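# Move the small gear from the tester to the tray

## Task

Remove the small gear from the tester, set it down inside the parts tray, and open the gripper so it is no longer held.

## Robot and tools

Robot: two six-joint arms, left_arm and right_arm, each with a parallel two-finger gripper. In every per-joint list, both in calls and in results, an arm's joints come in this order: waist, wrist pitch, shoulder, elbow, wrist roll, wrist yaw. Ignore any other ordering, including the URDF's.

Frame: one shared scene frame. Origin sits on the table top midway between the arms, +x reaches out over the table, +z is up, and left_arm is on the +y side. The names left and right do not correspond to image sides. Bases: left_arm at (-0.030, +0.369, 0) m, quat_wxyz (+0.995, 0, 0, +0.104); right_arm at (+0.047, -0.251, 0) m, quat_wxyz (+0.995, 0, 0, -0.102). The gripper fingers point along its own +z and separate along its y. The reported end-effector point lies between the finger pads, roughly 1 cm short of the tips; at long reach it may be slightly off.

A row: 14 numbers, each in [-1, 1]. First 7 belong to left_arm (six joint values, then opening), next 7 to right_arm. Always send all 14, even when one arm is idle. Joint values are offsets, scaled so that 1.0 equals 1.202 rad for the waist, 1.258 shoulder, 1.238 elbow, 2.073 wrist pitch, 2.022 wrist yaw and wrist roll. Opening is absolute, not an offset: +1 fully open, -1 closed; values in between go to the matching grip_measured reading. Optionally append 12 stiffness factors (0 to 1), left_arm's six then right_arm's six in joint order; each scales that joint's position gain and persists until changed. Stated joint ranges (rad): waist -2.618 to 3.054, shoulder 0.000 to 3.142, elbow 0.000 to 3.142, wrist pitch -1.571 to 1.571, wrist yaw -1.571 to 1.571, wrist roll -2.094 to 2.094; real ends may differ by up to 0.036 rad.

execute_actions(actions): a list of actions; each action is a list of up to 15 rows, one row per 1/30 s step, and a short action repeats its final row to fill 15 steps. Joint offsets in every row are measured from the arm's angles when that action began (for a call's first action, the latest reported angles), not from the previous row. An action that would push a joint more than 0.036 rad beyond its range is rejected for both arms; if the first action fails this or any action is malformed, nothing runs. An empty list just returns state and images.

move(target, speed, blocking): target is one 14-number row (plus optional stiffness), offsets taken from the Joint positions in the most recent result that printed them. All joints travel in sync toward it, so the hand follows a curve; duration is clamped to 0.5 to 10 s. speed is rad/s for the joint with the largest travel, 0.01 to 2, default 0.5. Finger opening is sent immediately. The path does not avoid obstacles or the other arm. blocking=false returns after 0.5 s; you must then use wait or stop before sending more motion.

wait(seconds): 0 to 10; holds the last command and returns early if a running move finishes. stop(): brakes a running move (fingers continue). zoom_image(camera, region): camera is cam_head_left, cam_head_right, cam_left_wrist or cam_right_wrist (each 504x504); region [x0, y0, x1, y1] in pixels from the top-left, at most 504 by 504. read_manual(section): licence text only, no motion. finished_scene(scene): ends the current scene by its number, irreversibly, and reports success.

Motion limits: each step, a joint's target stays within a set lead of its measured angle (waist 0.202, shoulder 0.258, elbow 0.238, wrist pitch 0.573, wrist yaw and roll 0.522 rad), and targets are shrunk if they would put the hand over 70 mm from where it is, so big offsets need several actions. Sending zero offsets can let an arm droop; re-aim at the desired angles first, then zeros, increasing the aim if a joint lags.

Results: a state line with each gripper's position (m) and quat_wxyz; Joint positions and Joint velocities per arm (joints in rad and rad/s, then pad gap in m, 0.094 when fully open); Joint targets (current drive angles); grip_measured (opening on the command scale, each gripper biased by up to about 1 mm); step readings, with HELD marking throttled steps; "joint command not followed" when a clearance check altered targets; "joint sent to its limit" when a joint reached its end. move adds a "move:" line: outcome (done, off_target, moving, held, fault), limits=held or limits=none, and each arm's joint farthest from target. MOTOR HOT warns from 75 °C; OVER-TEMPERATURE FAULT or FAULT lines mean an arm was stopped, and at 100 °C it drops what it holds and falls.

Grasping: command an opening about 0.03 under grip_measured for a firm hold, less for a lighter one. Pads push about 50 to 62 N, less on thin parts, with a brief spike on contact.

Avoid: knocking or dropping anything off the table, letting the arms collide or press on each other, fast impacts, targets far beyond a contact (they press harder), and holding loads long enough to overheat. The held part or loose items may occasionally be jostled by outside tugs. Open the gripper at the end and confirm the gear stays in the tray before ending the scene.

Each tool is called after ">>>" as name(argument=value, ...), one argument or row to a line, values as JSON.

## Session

>>> execute_actions(
  actions=[],
)

Scene clock: 0.00 s.
left_arm: end_effector_position=(+0.1977, +0.0903, +0.1148) grip_measured=+1.000 end_effector_quat_wxyz=(+0.324, -0.119, +0.928, +0.140) | right_arm: end_effector_position=(+0.3525, -0.0911, +0.3440) grip_measured=+1.000 end_effector_quat_wxyz=(+0.270, -0.547, +0.744, -0.273)
Joint names: [waist, wrist pitch, shoulder, elbow, wrist roll, wrist yaw]
Joint positions: left_arm=[-1.425 -1.314  1.976  1.564 -1.527 -0.707  0.094] | right_arm=[ 0.985 -1.419  1.55   1.935 -0.661  0.608  0.094]
Joint velocities: left_arm=[ 0.007  0.007  0.007 -0.002  0.022 -0.051  0.   ] | right_arm=[ 0.002  0.022  0.002  0.027 -0.007 -0.022  0.   ]
Joint targets: left_arm=[-1.425 -1.316 1.963 1.573 -1.529 -0.719] | right_arm=[0.985 -1.423 1.546 1.938 -0.654 0.611]
Joint stiffness scale: left_arm=[1. 1. 1. 1. 1. 1.] | right_arm=[1. 1. 1. 1. 1. 1.]

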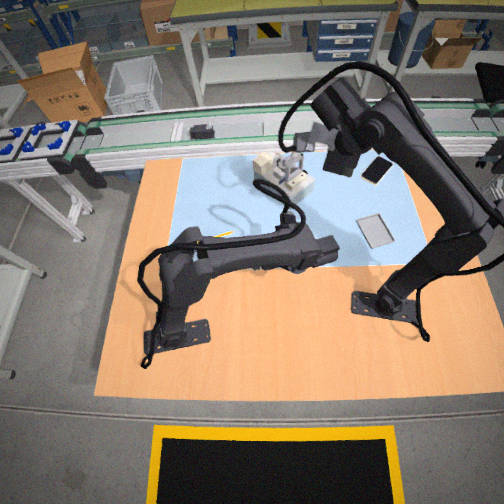

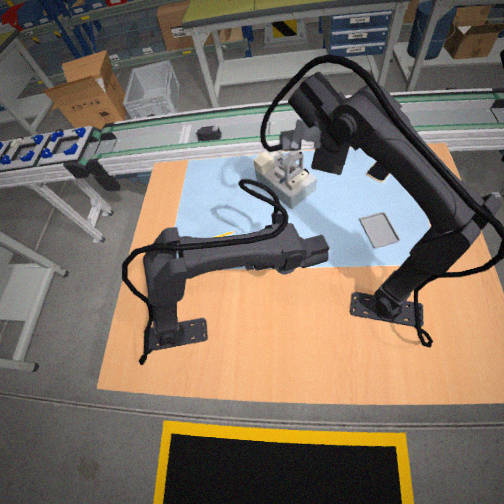

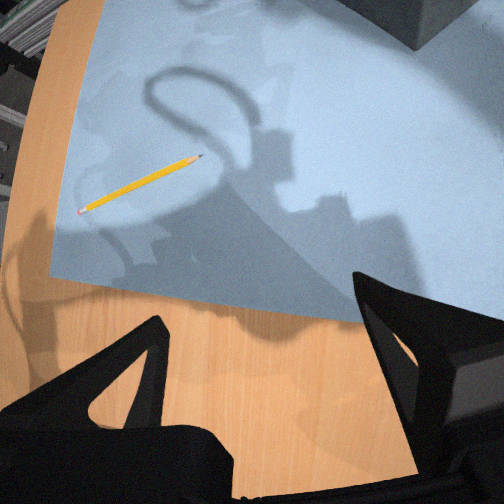

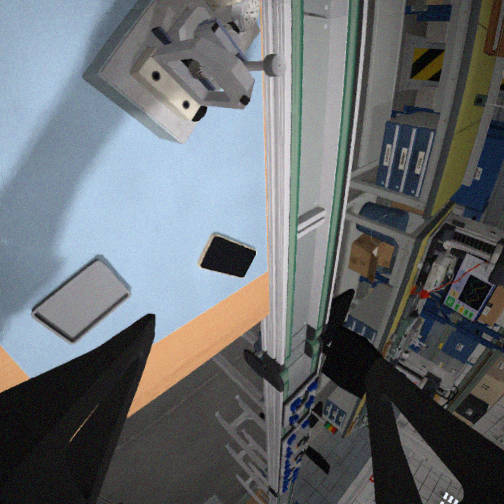

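>>> move(
  target=[0,0,0,0,0,0,1,-0.5,0.6,-0.4,-0.8,0.327,-0.3,-0.2],
  speed=1,
)

>>> move(
  target=[0.2,0.14,-0.5,0,0.755,0.35,1,0,0,0,0,0,0,-0.2],
  speed=1,
)

>>> move(
  target=[0.3,0.05,0.37,0.38,0,0,0,0.25,0,0.1,0,0,0,-0.2],
  speed=0.5,
)

Scene clock: 2.63 s.
left_arm: end_effector_position=(+0.1974, +0.0902, +0.1145) grip_measured=+1.000 end_effector_quat_wxyz=(+0.323, -0.119, +0.929, +0.139) | right_arm: end_effector_position=(+0.4238, -0.1808, +0.3102) grip_measured=-0.198 end_effector_quat_wxyz=(+0.594, -0.076, +0.799, +0.049)
Joint names: [waist, wrist pitch, shoulder, elbow, wrist roll, wrist yaw]
Joint positions: left_arm=[-1.425 -1.314  1.976  1.564 -1.527 -0.704  0.094] | right_arm=[ 0.391 -0.177  1.077  0.961 -0.009  0.01   0.038]
Joint velocities: left_arm=[ 0.017 -0.022 -0.007  0.017  0.081 -0.022  0.   ] | right_arm=[-0.012  0.11  -0.007  0.002  0.007  0.051 -0.   ]
Joint targets: left_arm=[-1.425 -1.314 1.976 1.564 -1.527 -0.707] | right_arm=[0.384 -0.175 1.047 0.945 0.000 0.002]
Joint stiffness scale: left_arm=[1. 1. 1. 1. 1. 1.] | right_arm=[1. 1. 1. 1. 1. 1.]
move: off_target (right_arm); limits=none; left_arm: farthest joint: the wrist yaw, 0.003 radians from its target (0.000 radians at the start); right_arm: farthest joint: the shoulder, 0.030 radians from its target (0.503 radians at the start)

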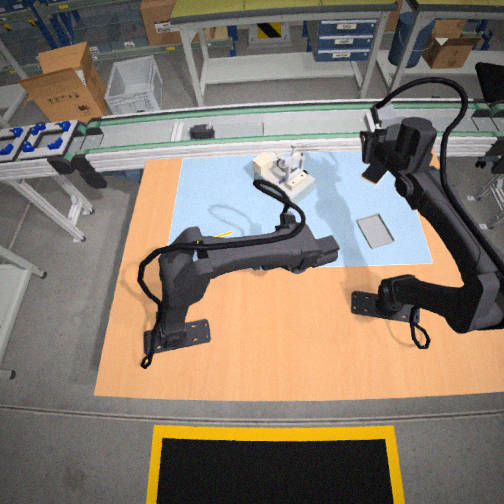

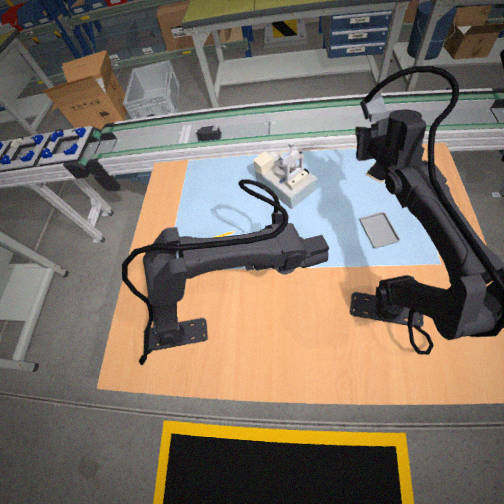

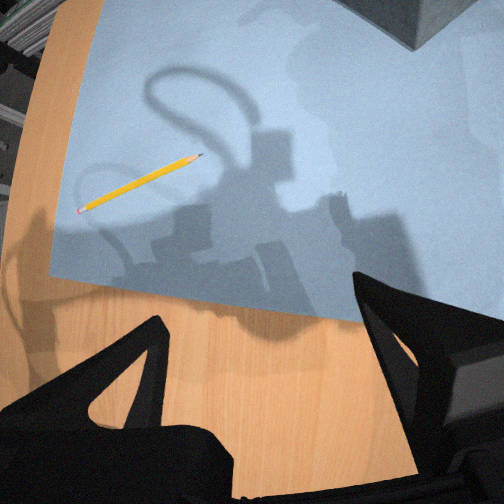

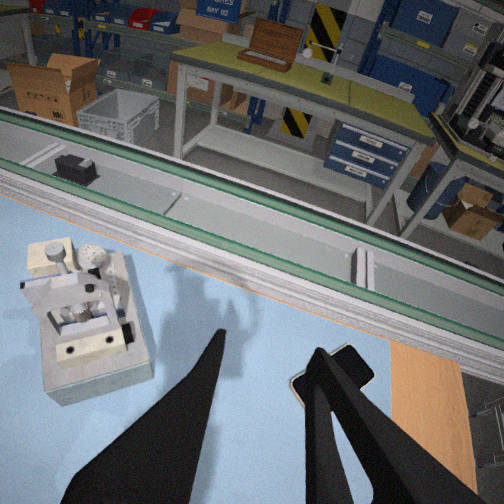

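Scene clock: 5.10 s.
left_arm: end_effector_position=(+0.1711, +0.0704, +0.3011) grip_measured=+1.000 end_effector_quat_wxyz=(+0.319, +0.437, +0.824, -0.168) | right_arm: end_effector_position=(+0.4238, -0.1808, +0.3102) grip_measured=-0.198 end_effector_quat_wxyz=(+0.594, -0.076, +0.799, +0.049)
Joint names: [waist, wrist pitch, shoulder, elbow, wrist roll, wrist yaw]
Joint positions: left_arm=[-1.193 -1.035  1.361  1.564 -0.006 -0.007  0.094] | right_arm=[ 0.391 -0.177  1.077  0.961 -0.009  0.01   0.038]
Joint velocities: left_arm=[-0.002  0.022  0.002 -0.022  0.022  0.022  0.   ] | right_arm=[-0.007 -0.051 -0.012 -0.012  0.007  0.022 -0.   ]
Joint targets: left_arm=[-1.185 -1.024 1.347 1.564 -0.001 0.003] | right_arm=[0.391 -0.177 1.077 0.961 -0.009 0.010]
Joint stiffness scale: left_arm=[1. 1. 1. 1. 1. 1.] | right_arm=[1. 1. 1. 1. 1. 1.]
move: done; limits=none; left_arm: farthest joint: the shoulder, 0.014 radians from its target (0.629 radians at the start); right_arm: farthest joint: the waist, 0.000 radians from its target (0.000 radians at the start)

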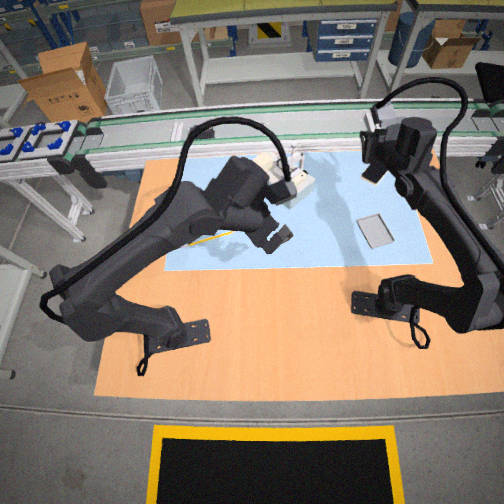

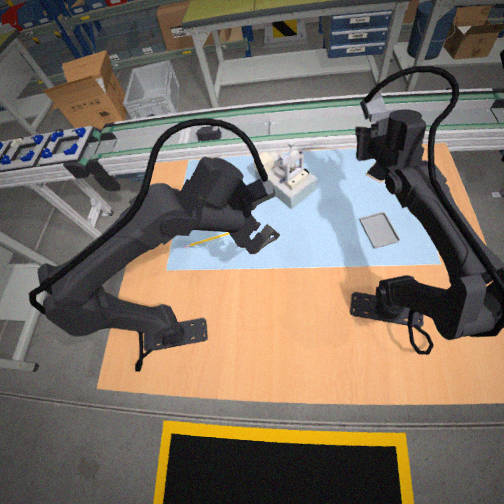

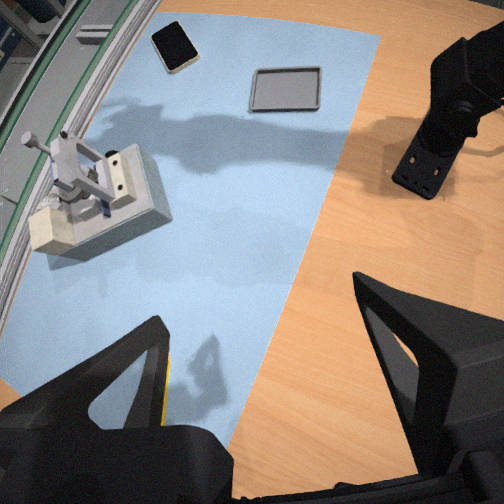

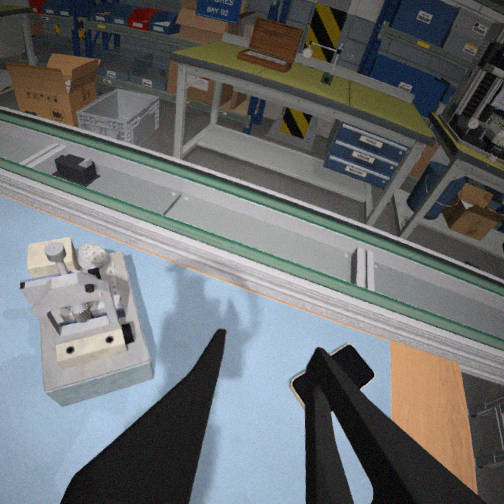

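Scene clock: 6.50 s.
left_arm: end_effector_position=(+0.3753, +0.0804, +0.2974) grip_measured=+0.002 end_effector_quat_wxyz=(+0.367, +0.279, +0.880, -0.116) | right_arm: end_effector_position=(+0.4044, -0.0658, +0.2693) grip_measured=-0.198 end_effector_quat_wxyz=(+0.537, -0.200, +0.810, +0.125)
Joint names: [waist, wrist pitch, shoulder, elbow, wrist roll, wrist yaw]
Joint positions: left_arm=[-0.832 -0.942  1.835  1.997 -0.006 -0.007  0.047] | right_arm=[ 0.686 -0.174  1.189  0.961 -0.009  0.011  0.038]
Joint velocities: left_arm=[-0.007 -0.037 -0.022  0.002 -0.066 -0.022 -0.   ] | right_arm=[-0.002  0.037  0.007 -0.002  0.051 -0.007 -0.   ]
Joint targets: left_arm=[-0.832 -0.932 1.827 2.035 -0.006 -0.007] | right_arm=[0.692 -0.177 1.203 0.961 -0.009 0.010]
Joint stiffness scale: left_arm=[1. 1. 1. 1. 1. 1.] | right_arm=[1. 1. 1. 1. 1. 1.]
move: off_target (left_arm); limits=none; left_arm: farthest joint: the elbow, 0.037 radians from its target (0.470 radians at the start); right_arm: farthest joint: the shoulder, 0.014 radians from its target (0.126 radians at the start)

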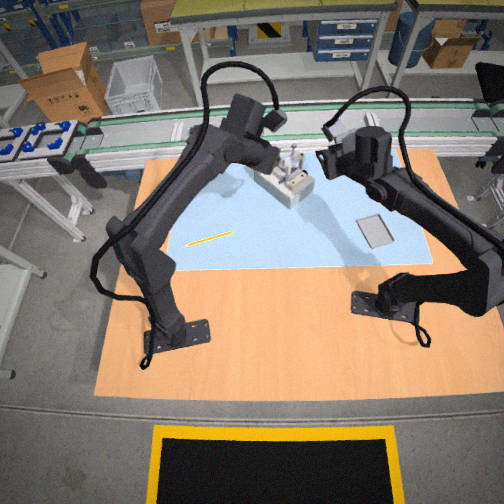

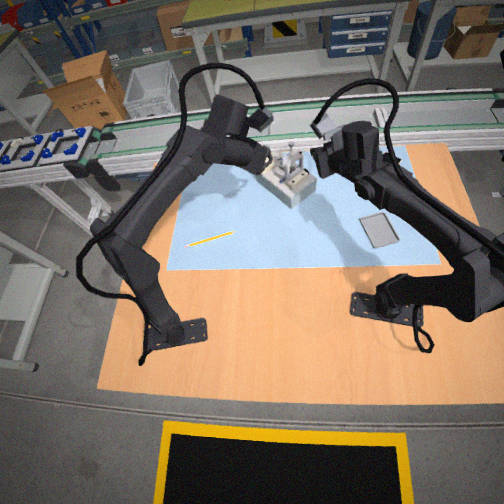

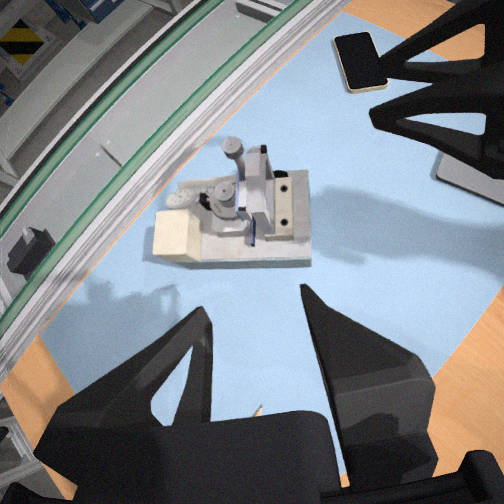

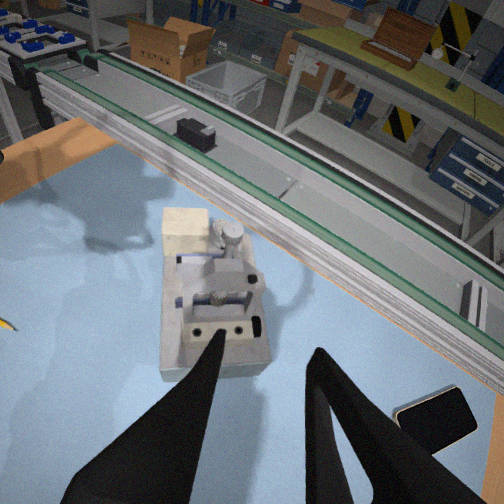

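>>> move(
  target=[0,0.16,0.2,0.11,0,0,0,-0.2,0.525,0.27,-0.455,0,-0.11,-0.45],
  speed=0.7,
)

>>> move(
  target=[0,0,0,0.025,0,0,0,0.18,0,0,0,0,0,-0.45],
  speed=0.3,
)

Scene clock: 9.30 s.
left_arm: end_effector_position=(+0.4573, +0.0215, +0.2661) grip_measured=+0.002 end_effector_quat_wxyz=(+0.438, +0.268, +0.847, -0.139) | right_arm: end_effector_position=(+0.4353, -0.1145, +0.1452) grip_measured=-0.448 end_effector_quat_wxyz=(+0.621, -0.163, +0.752, +0.154)
Joint names: [waist, wrist pitch, shoulder, elbow, wrist roll, wrist yaw]
Joint positions: left_arm=[-0.832 -0.622  2.091  2.098 -0.006 -0.007  0.047] | right_arm=[ 0.453  0.913  1.513  0.412 -0.009 -0.204  0.026]
Joint velocities: left_arm=[-0.017 -0.022  0.002  0.007  0.037 -0.051 -0.   ] | right_arm=[ 0.002 -0.022  0.002 -0.002 -0.037 -0.037 -0.001]
Joint targets: left_arm=[-0.832 -0.610 2.086 2.133 -0.006 -0.007] | right_arm=[0.445 0.914 1.528 0.397 -0.009 -0.212]
Joint stiffness scale: left_arm=[1. 1. 1. 1. 1. 1.] | right_arm=[1. 1. 1. 1. 1. 1.]
move: off_target (left_arm); limits=none; left_arm: farthest joint: the elbow, 0.035 radians from its target (0.136 radians at the start); right_arm: farthest joint: the shoulder, 0.016 radians from its target (0.340 radians at the start)

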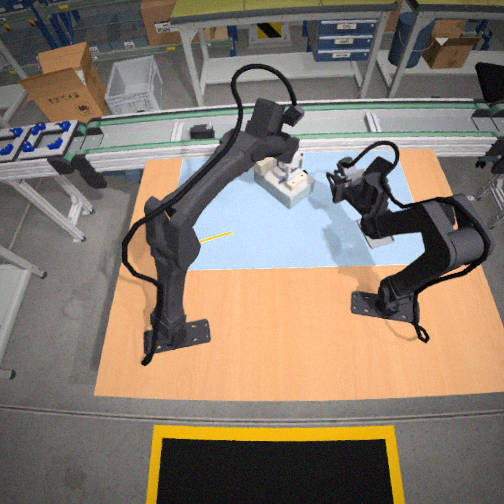

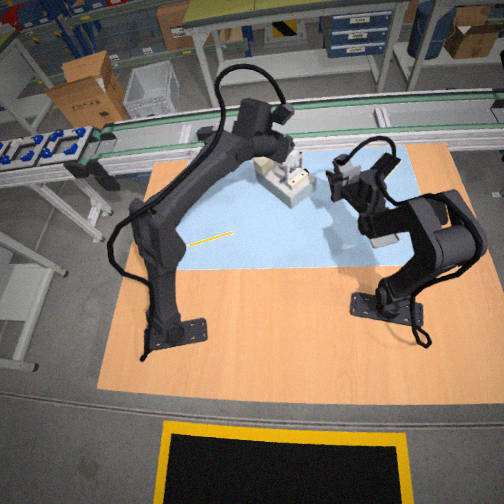

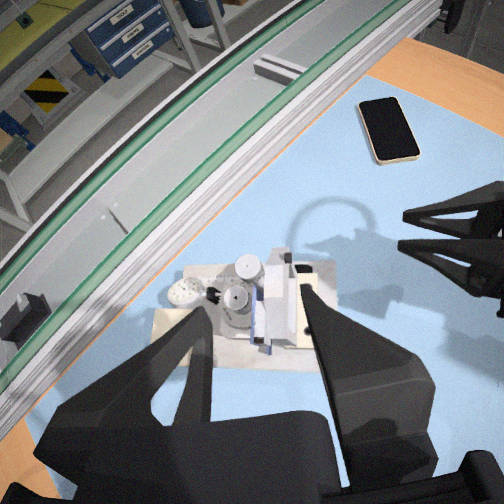

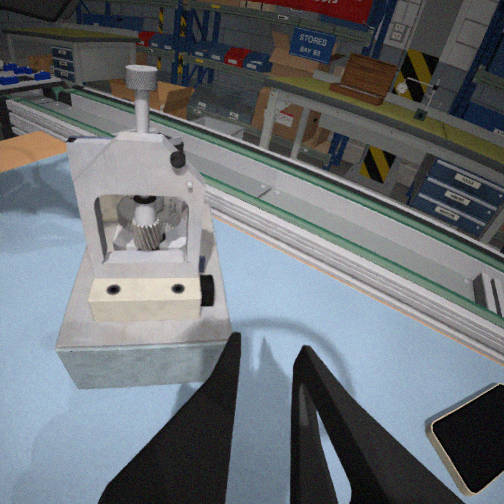

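Scene clock: 10.37 s.
left_arm: end_effector_position=(+0.4573, +0.0215, +0.2661) grip_measured=+0.002 end_effector_quat_wxyz=(+0.438, +0.268, +0.847, -0.139) | right_arm: end_effector_position=(+0.3983, -0.0367, +0.1452) grip_measured=-0.448 end_effector_quat_wxyz=(+0.601, -0.241, +0.730, +0.218)
Joint names: [waist, wrist pitch, shoulder, elbow, wrist roll, wrist yaw]
Joint positions: left_arm=[-0.832 -0.622  2.091  2.098 -0.006 -0.007  0.047] | right_arm=[ 0.663  0.913  1.513  0.412 -0.009 -0.203  0.026]
Joint velocities: left_arm=[-0.002  0.007 -0.012  0.007 -0.066 -0.051  0.001] | right_arm=[-0.002 -0.007 -0.007 -0.007  0.007  0.007 -0.   ]
Joint targets: left_arm=[-0.832 -0.622 2.091 2.129 -0.006 -0.007] | right_arm=[0.670 0.913 1.513 0.412 -0.009 -0.204]
Joint stiffness scale: left_arm=[1. 1. 1. 1. 1. 1.] | right_arm=[1. 1. 1. 1. 1. 1.]
move: off_target (left_arm); limits=none; left_arm: farthest joint: the elbow, 0.031 radians from its target (0.031 radians at the start); right_arm: farthest joint: the waist, 0.006 radians from its target (0.216 radians at the start)

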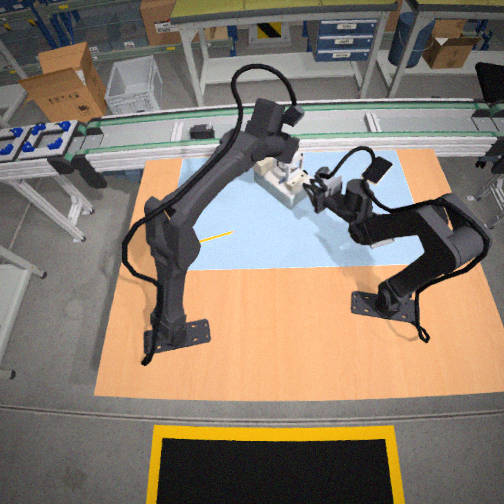

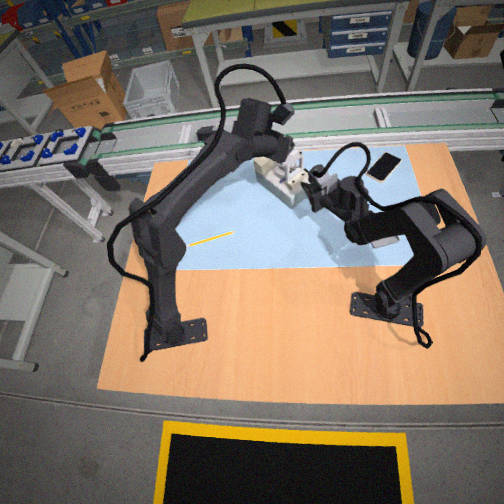

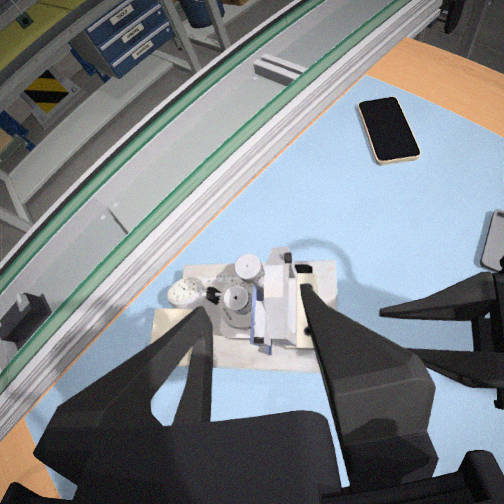

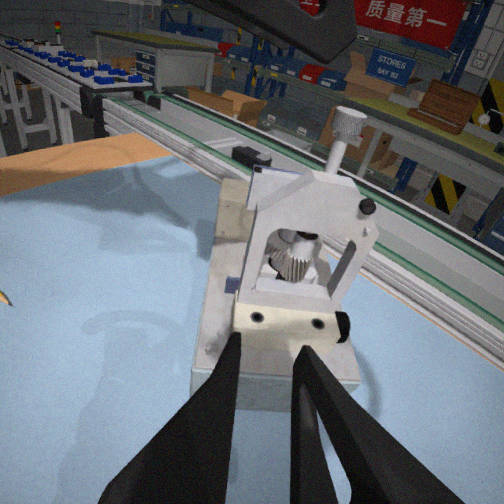

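>>> move(
  target=[0,0.012,0.066,0.025,0,0,-0.2,-0.067,0.02,0.14,0.117,0,-0.068,-0.45],
  speed=0.15,
)

Scene clock: 12.53 s.
left_arm: end_effector_position=(+0.4676, +0.0141, +0.2175) grip_measured=-0.198 end_effector_quat_wxyz=(+0.407, +0.273, +0.862, -0.129) | right_arm: end_effector_position=(+0.4310, -0.0315, +0.1409) grip_measured=-0.448 end_effector_quat_wxyz=(+0.596, -0.253, +0.723, +0.243)
Joint names: [waist, wrist pitch, shoulder, elbow, wrist roll, wrist yaw]
Joint positions: left_arm=[-0.832 -0.609  2.178  2.098 -0.006 -0.007  0.038] | right_arm=[ 0.591  0.954  1.669  0.533 -0.009 -0.332  0.026]
Joint velocities: left_arm=[-0.017  0.022  0.007 -0.012  0.037  0.051 -0.001] | right_arm=[-0.012  0.037  0.007  0.012  0.066  0.022 -0.002]
Joint targets: left_arm=[-0.832 -0.597 2.174 2.129 -0.006 -0.007] | right_arm=[0.583 0.954 1.689 0.557 -0.009 -0.340]
Joint stiffness scale: left_arm=[1. 1. 1. 1. 1. 1.] | right_arm=[1. 1. 1. 1. 1. 1.]
move: off_target (left_arm, right_arm); limits=none; left_arm: farthest joint: the elbow, 0.031 radians from its target (0.031 radians at the start); right_arm: farthest joint: the elbow, 0.024 radians from its target (0.145 radians at the start)

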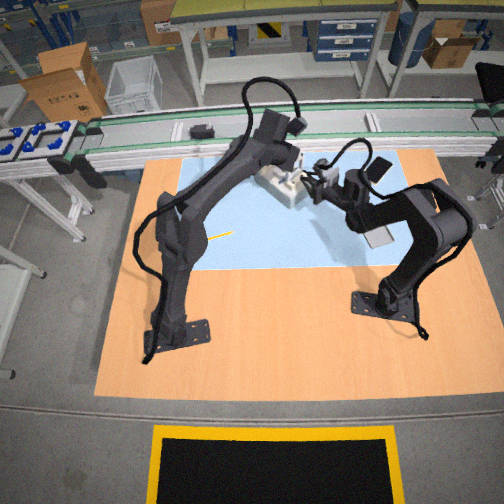

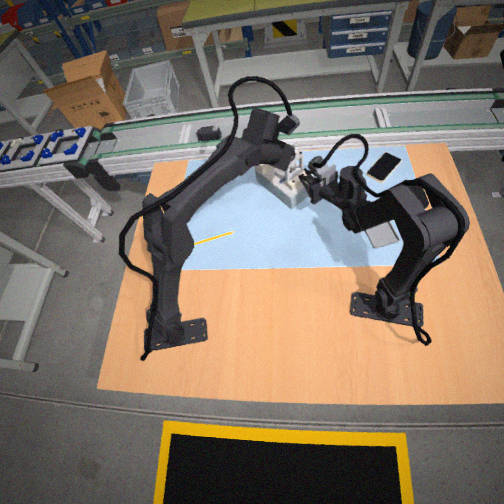

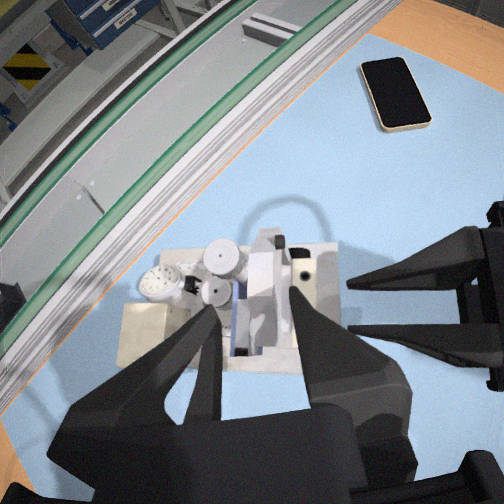

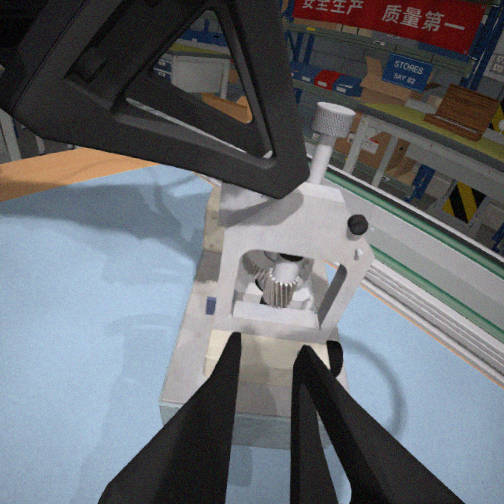

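>>> move(
  target=[0.02,0.055,0.012,0.045,0,0,-0.2,0.022,0.02,0.12,0.102,0,0,-0.45],
  speed=0.12,
)

Scene clock: 14.47 s.
left_arm: end_effector_position=(+0.4891, +0.0110, +0.2376) grip_measured=-0.198 end_effector_quat_wxyz=(+0.453, +0.259, +0.841, -0.140) | right_arm: end_effector_position=(+0.4534, -0.0132, +0.1336) grip_measured=-0.448 end_effector_quat_wxyz=(+0.598, -0.259, +0.716, +0.249)
Joint names: [waist, wrist pitch, shoulder, elbow, wrist roll, wrist yaw]
Joint positions: left_arm=[-0.816 -0.507  2.196  2.121 -0.006 -0.007  0.038] | right_arm=[ 0.609  0.995  1.8    0.634 -0.009 -0.332  0.026]
Joint velocities: left_arm=[-0.012 -0.037  0.012 -0.002  0.022 -0.007 -0.   ] | right_arm=[ 0.007 -0.066  0.002 -0.007 -0.066  0.051 -0.   ]
Joint targets: left_arm=[-0.808 -0.495 2.193 2.153 -0.006 -0.007] | right_arm=[0.617 0.995 1.820 0.659 -0.009 -0.331]
Joint stiffness scale: left_arm=[1. 1. 1. 1. 1. 1.] | right_arm=[1. 1. 1. 1. 1. 1.]
move: off_target (left_arm, right_arm); limits=none; left_arm: farthest joint: the elbow, 0.033 radians from its target (0.056 radians at the start); right_arm: farthest joint: the elbow, 0.025 radians from its target (0.127 radians at the start)

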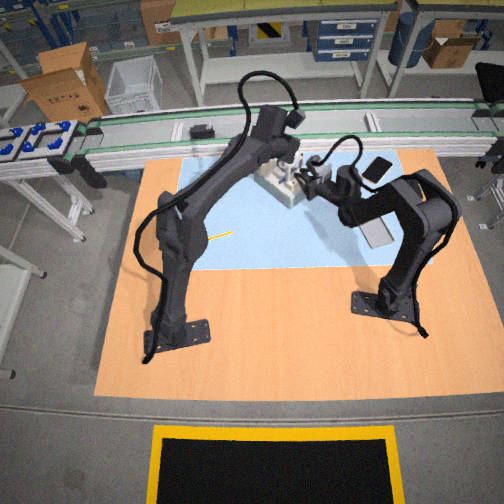

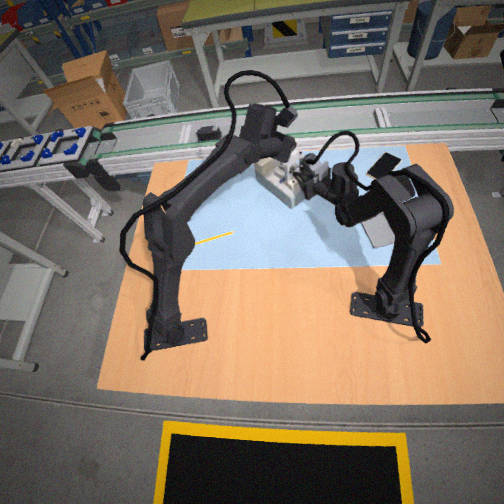

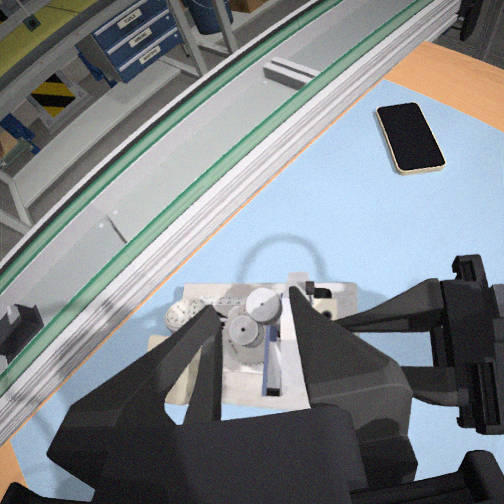

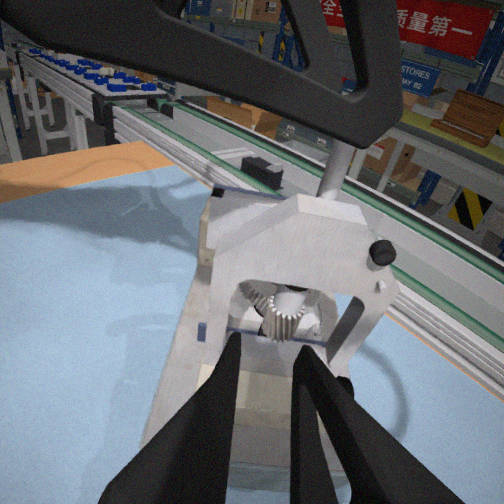

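>>> move(
  target=[-0.012,0,0.014,0.025,0,0,-0.45,0,0.0,0.065,0.075,0,0,-0.45],
  speed=0.1,
)

>>> move(
  target=[0,0,0,0.025,0,0,-0.76,0,0,0,0.015,0,0,-0.45],
)

Scene clock: 15.93 s.
left_arm: end_effector_position=(+0.4885, +0.0064, +0.2259) grip_measured=-0.448 end_effector_quat_wxyz=(+0.445, +0.263, +0.845, -0.139) | right_arm: end_effector_position=(+0.4695, -0.0064, +0.1327) grip_measured=-0.448 end_effector_quat_wxyz=(+0.601, -0.259, +0.714, +0.249)
Joint names: [waist, wrist pitch, shoulder, elbow, wrist roll, wrist yaw]
Joint positions: left_arm=[-0.823 -0.507  2.215  2.121 -0.006 -0.007  0.026] | right_arm=[ 0.609  0.996  1.861  0.703 -0.009 -0.332  0.026]
Joint velocities: left_arm=[ 0.012 -0.022 -0.017  0.007 -0.037  0.022  0.   ] | right_arm=[ 0.002  0.066 -0.017  0.002 -0.037  0.051 -0.   ]
Joint targets: left_arm=[-0.831 -0.507 2.213 2.152 -0.006 -0.007] | right_arm=[0.609 0.994 1.881 0.727 -0.009 -0.332]
Joint stiffness scale: left_arm=[1. 1. 1. 1. 1. 1.] | right_arm=[1. 1. 1. 1. 1. 1.]
move: off_target (left_arm, right_arm); limits=none; left_arm: farthest joint: the elbow, 0.031 radians from its target (0.031 radians at the start); right_arm: farthest joint: the elbow, 0.024 radians from its target (0.092 radians at the start)

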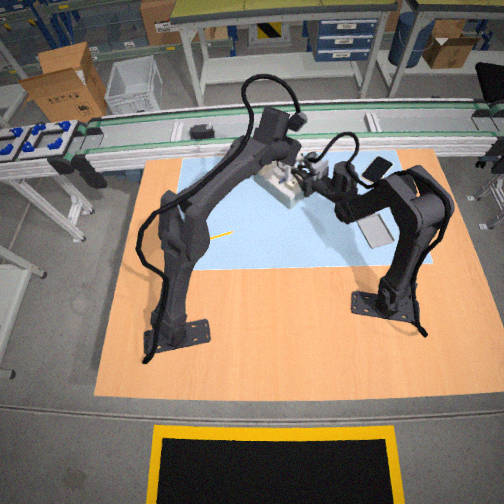

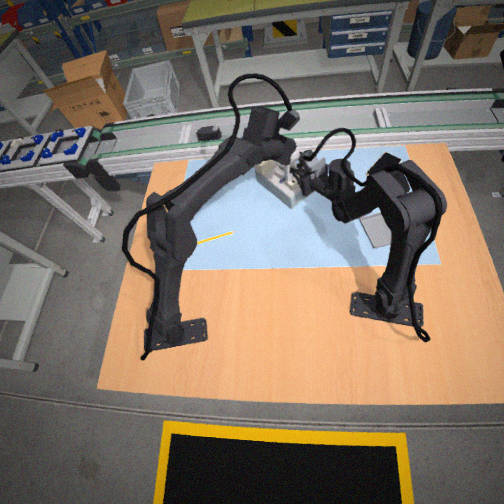

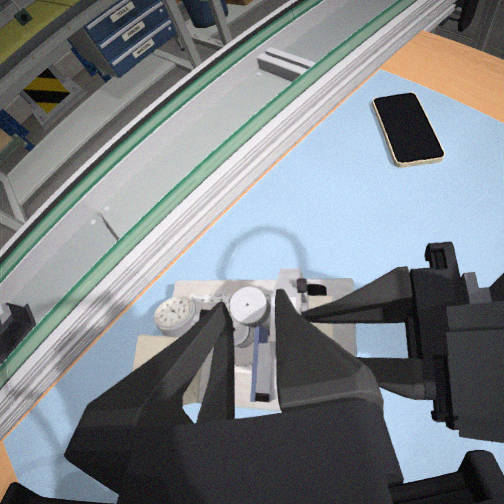

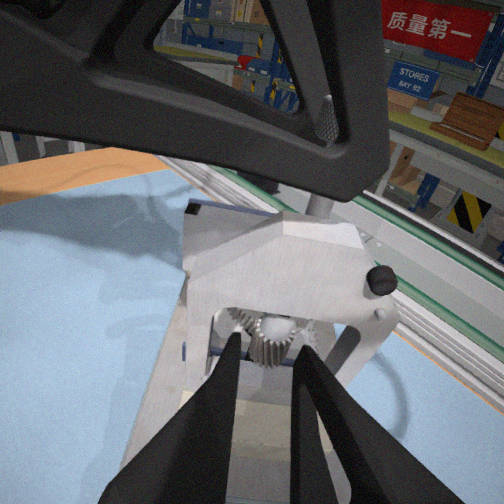

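Scene clock: 16.63 s.
left_arm: end_effector_position=(+0.4882, +0.0059, +0.2259) grip_measured=-0.711 end_effector_quat_wxyz=(+0.444, +0.264, +0.845, -0.141) | right_arm: end_effector_position=(+0.4695, -0.0064, +0.1327) grip_measured=-0.448 end_effector_quat_wxyz=(+0.601, -0.259, +0.714, +0.249)
Joint names: [waist, wrist pitch, shoulder, elbow, wrist roll, wrist yaw]
Joint positions: left_arm=[-0.823 -0.507  2.215  2.121 -0.006 -0.003  0.014] | right_arm=[ 0.609  0.996  1.861  0.703 -0.009 -0.332  0.026]
Joint velocities: left_arm=[ 0.007  0.007 -0.007 -0.037  0.037  0.007  0.   ] | right_arm=[ 0.007 -0.037 -0.002 -0.017 -0.007  0.007 -0.   ]
Joint targets: left_arm=[-0.823 -0.507 2.215 2.152 -0.006 -0.007] | right_arm=[0.609 0.996 1.861 0.722 -0.009 -0.332]
Joint stiffness scale: left_arm=[1. 1. 1. 1. 1. 1.] | right_arm=[1. 1. 1. 1. 1. 1.]
move: off_target (left_arm); limits=none; left_arm: farthest joint: the elbow, 0.031 radians from its target (0.031 radians at the start); right_arm: farthest joint: the elbow, 0.019 radians from its target (0.019 radians at the start)

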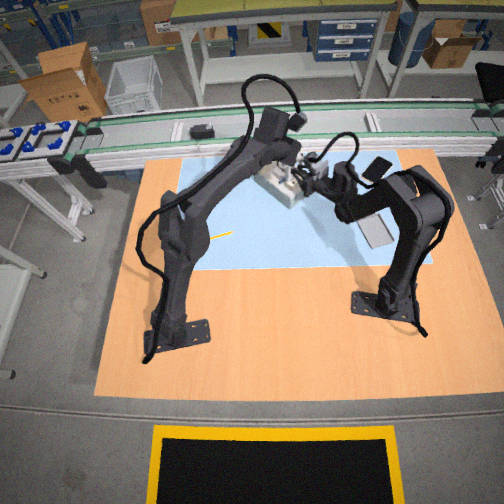

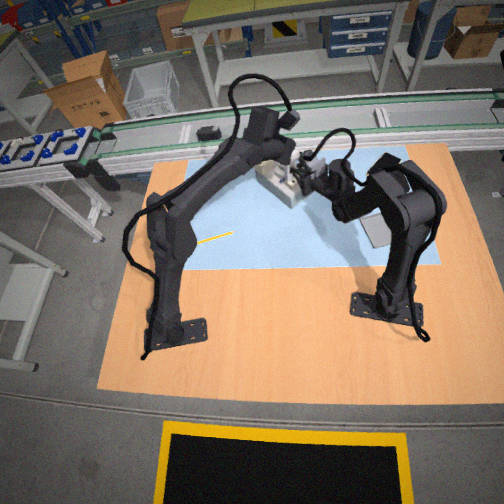

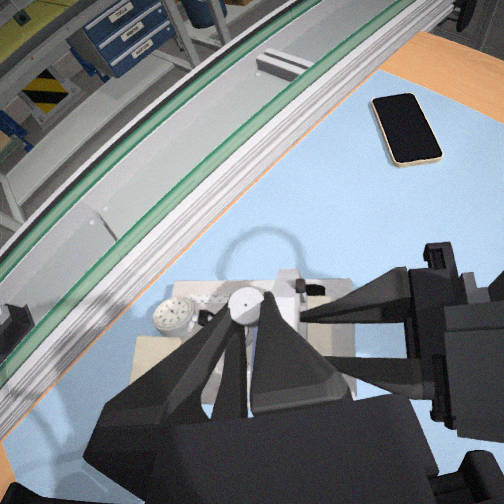

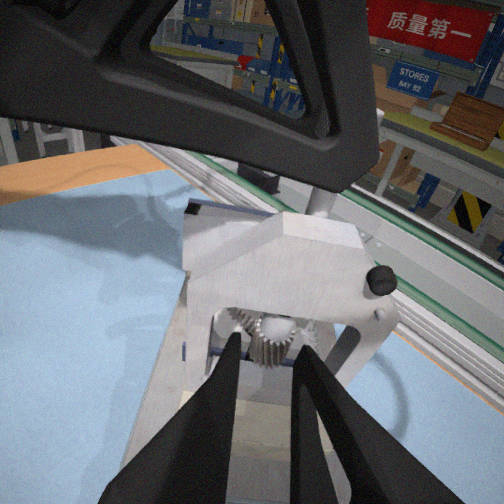

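>>> move(
  target=[0,0,0,0.025,0,0,-0.76,0.014,0,0.064,0.06,0,0,-0.45],
  speed=0.08,
)

>>> zoom_image(
  camera="cam_head_left",
  region=[250,130,340,220],
)

>>> zoom_image(
  camera="cam_right_wrist",
  region=[170,260,390,480],
)

Scene clock: 18.27 s.
left_arm: end_effector_position=(+0.4882, +0.0059, +0.2259) grip_measured=-0.711 end_effector_quat_wxyz=(+0.444, +0.264, +0.845, -0.141) | right_arm: end_effector_position=(+0.4790, +0.0022, +0.1241) grip_measured=-0.448 end_effector_quat_wxyz=(+0.597, -0.262, +0.715, +0.251)
Joint names: [waist, wrist pitch, shoulder, elbow, wrist roll, wrist yaw]
Joint positions: left_arm=[-0.823 -0.507  2.215  2.121 -0.006 -0.003  0.014] | right_arm=[ 0.617  0.998  1.921  0.753 -0.009 -0.332  0.026]
Joint velocities: left_arm=[-0.012 -0.007 -0.002 -0.002  0.022 -0.007  0.   ] | right_arm=[ 0.002  0.066  0.002  0.002  0.066 -0.066  0.   ]
Joint targets: left_arm=[-0.823 -0.507 2.215 2.152 -0.006 -0.003] | right_arm=[0.626 0.996 1.942 0.777 -0.009 -0.332]
Joint stiffness scale: left_arm=[1. 1. 1. 1. 1. 1.] | right_arm=[1. 1. 1. 1. 1. 1.]
move: off_target (left_arm, right_arm); limits=none; left_arm: farthest joint: the elbow, 0.031 radians from its target (0.031 radians at the start); right_arm: farthest joint: the elbow, 0.025 radians from its target (0.074 radians at the start)

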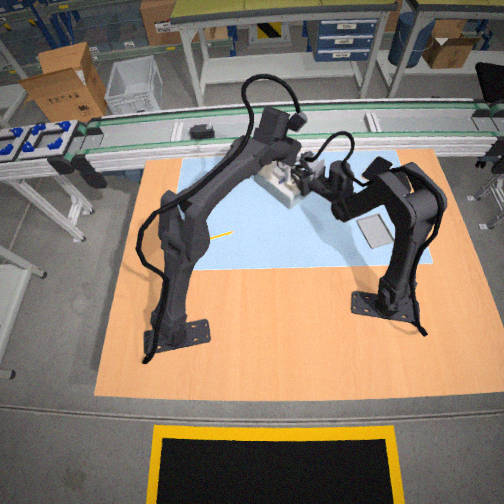

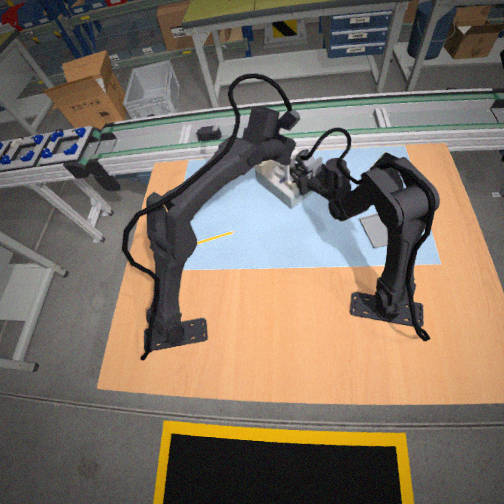

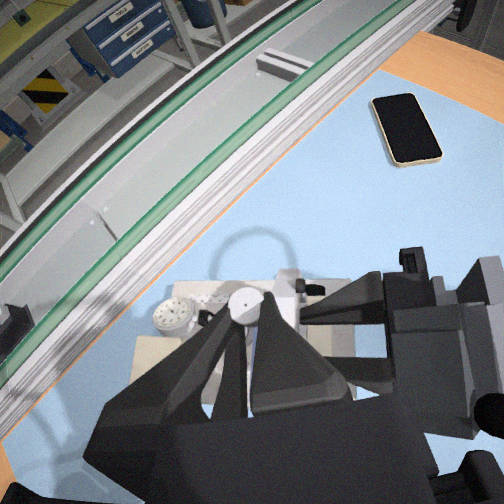

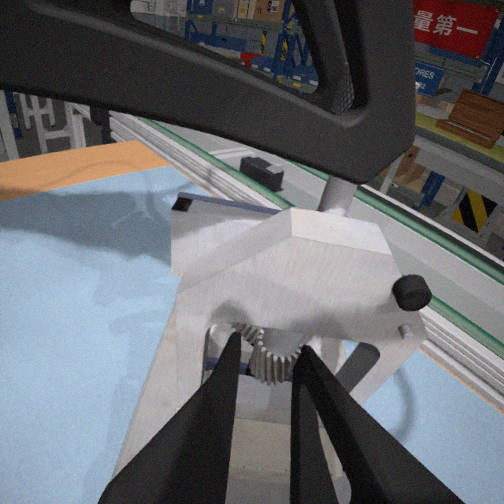

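Region (250, 130, 340, 220) of cam_head_left's 504x504 image, scaled by 5.600, with more detail than that image has.

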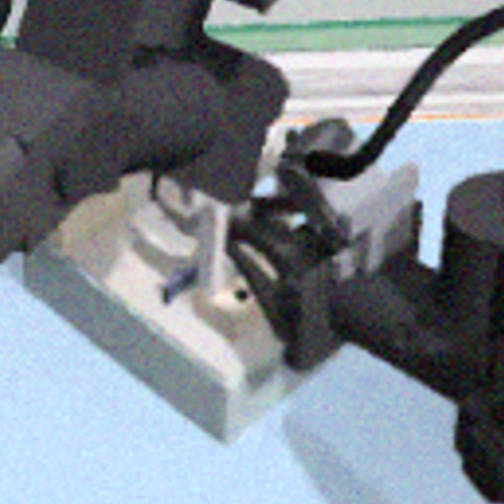

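Region (170, 260, 390, 480) of cam_right_wrist's 504x504 image, scaled by 2.291, with more detail than that image has.

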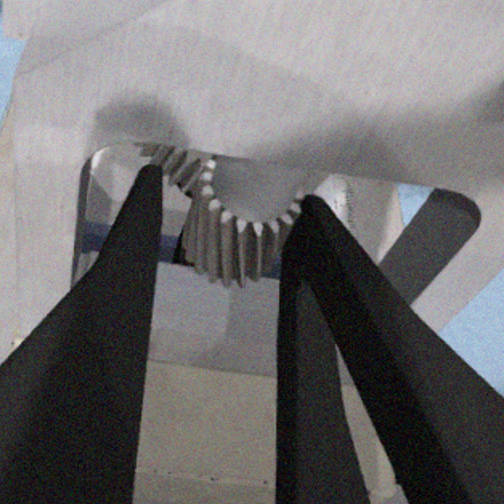

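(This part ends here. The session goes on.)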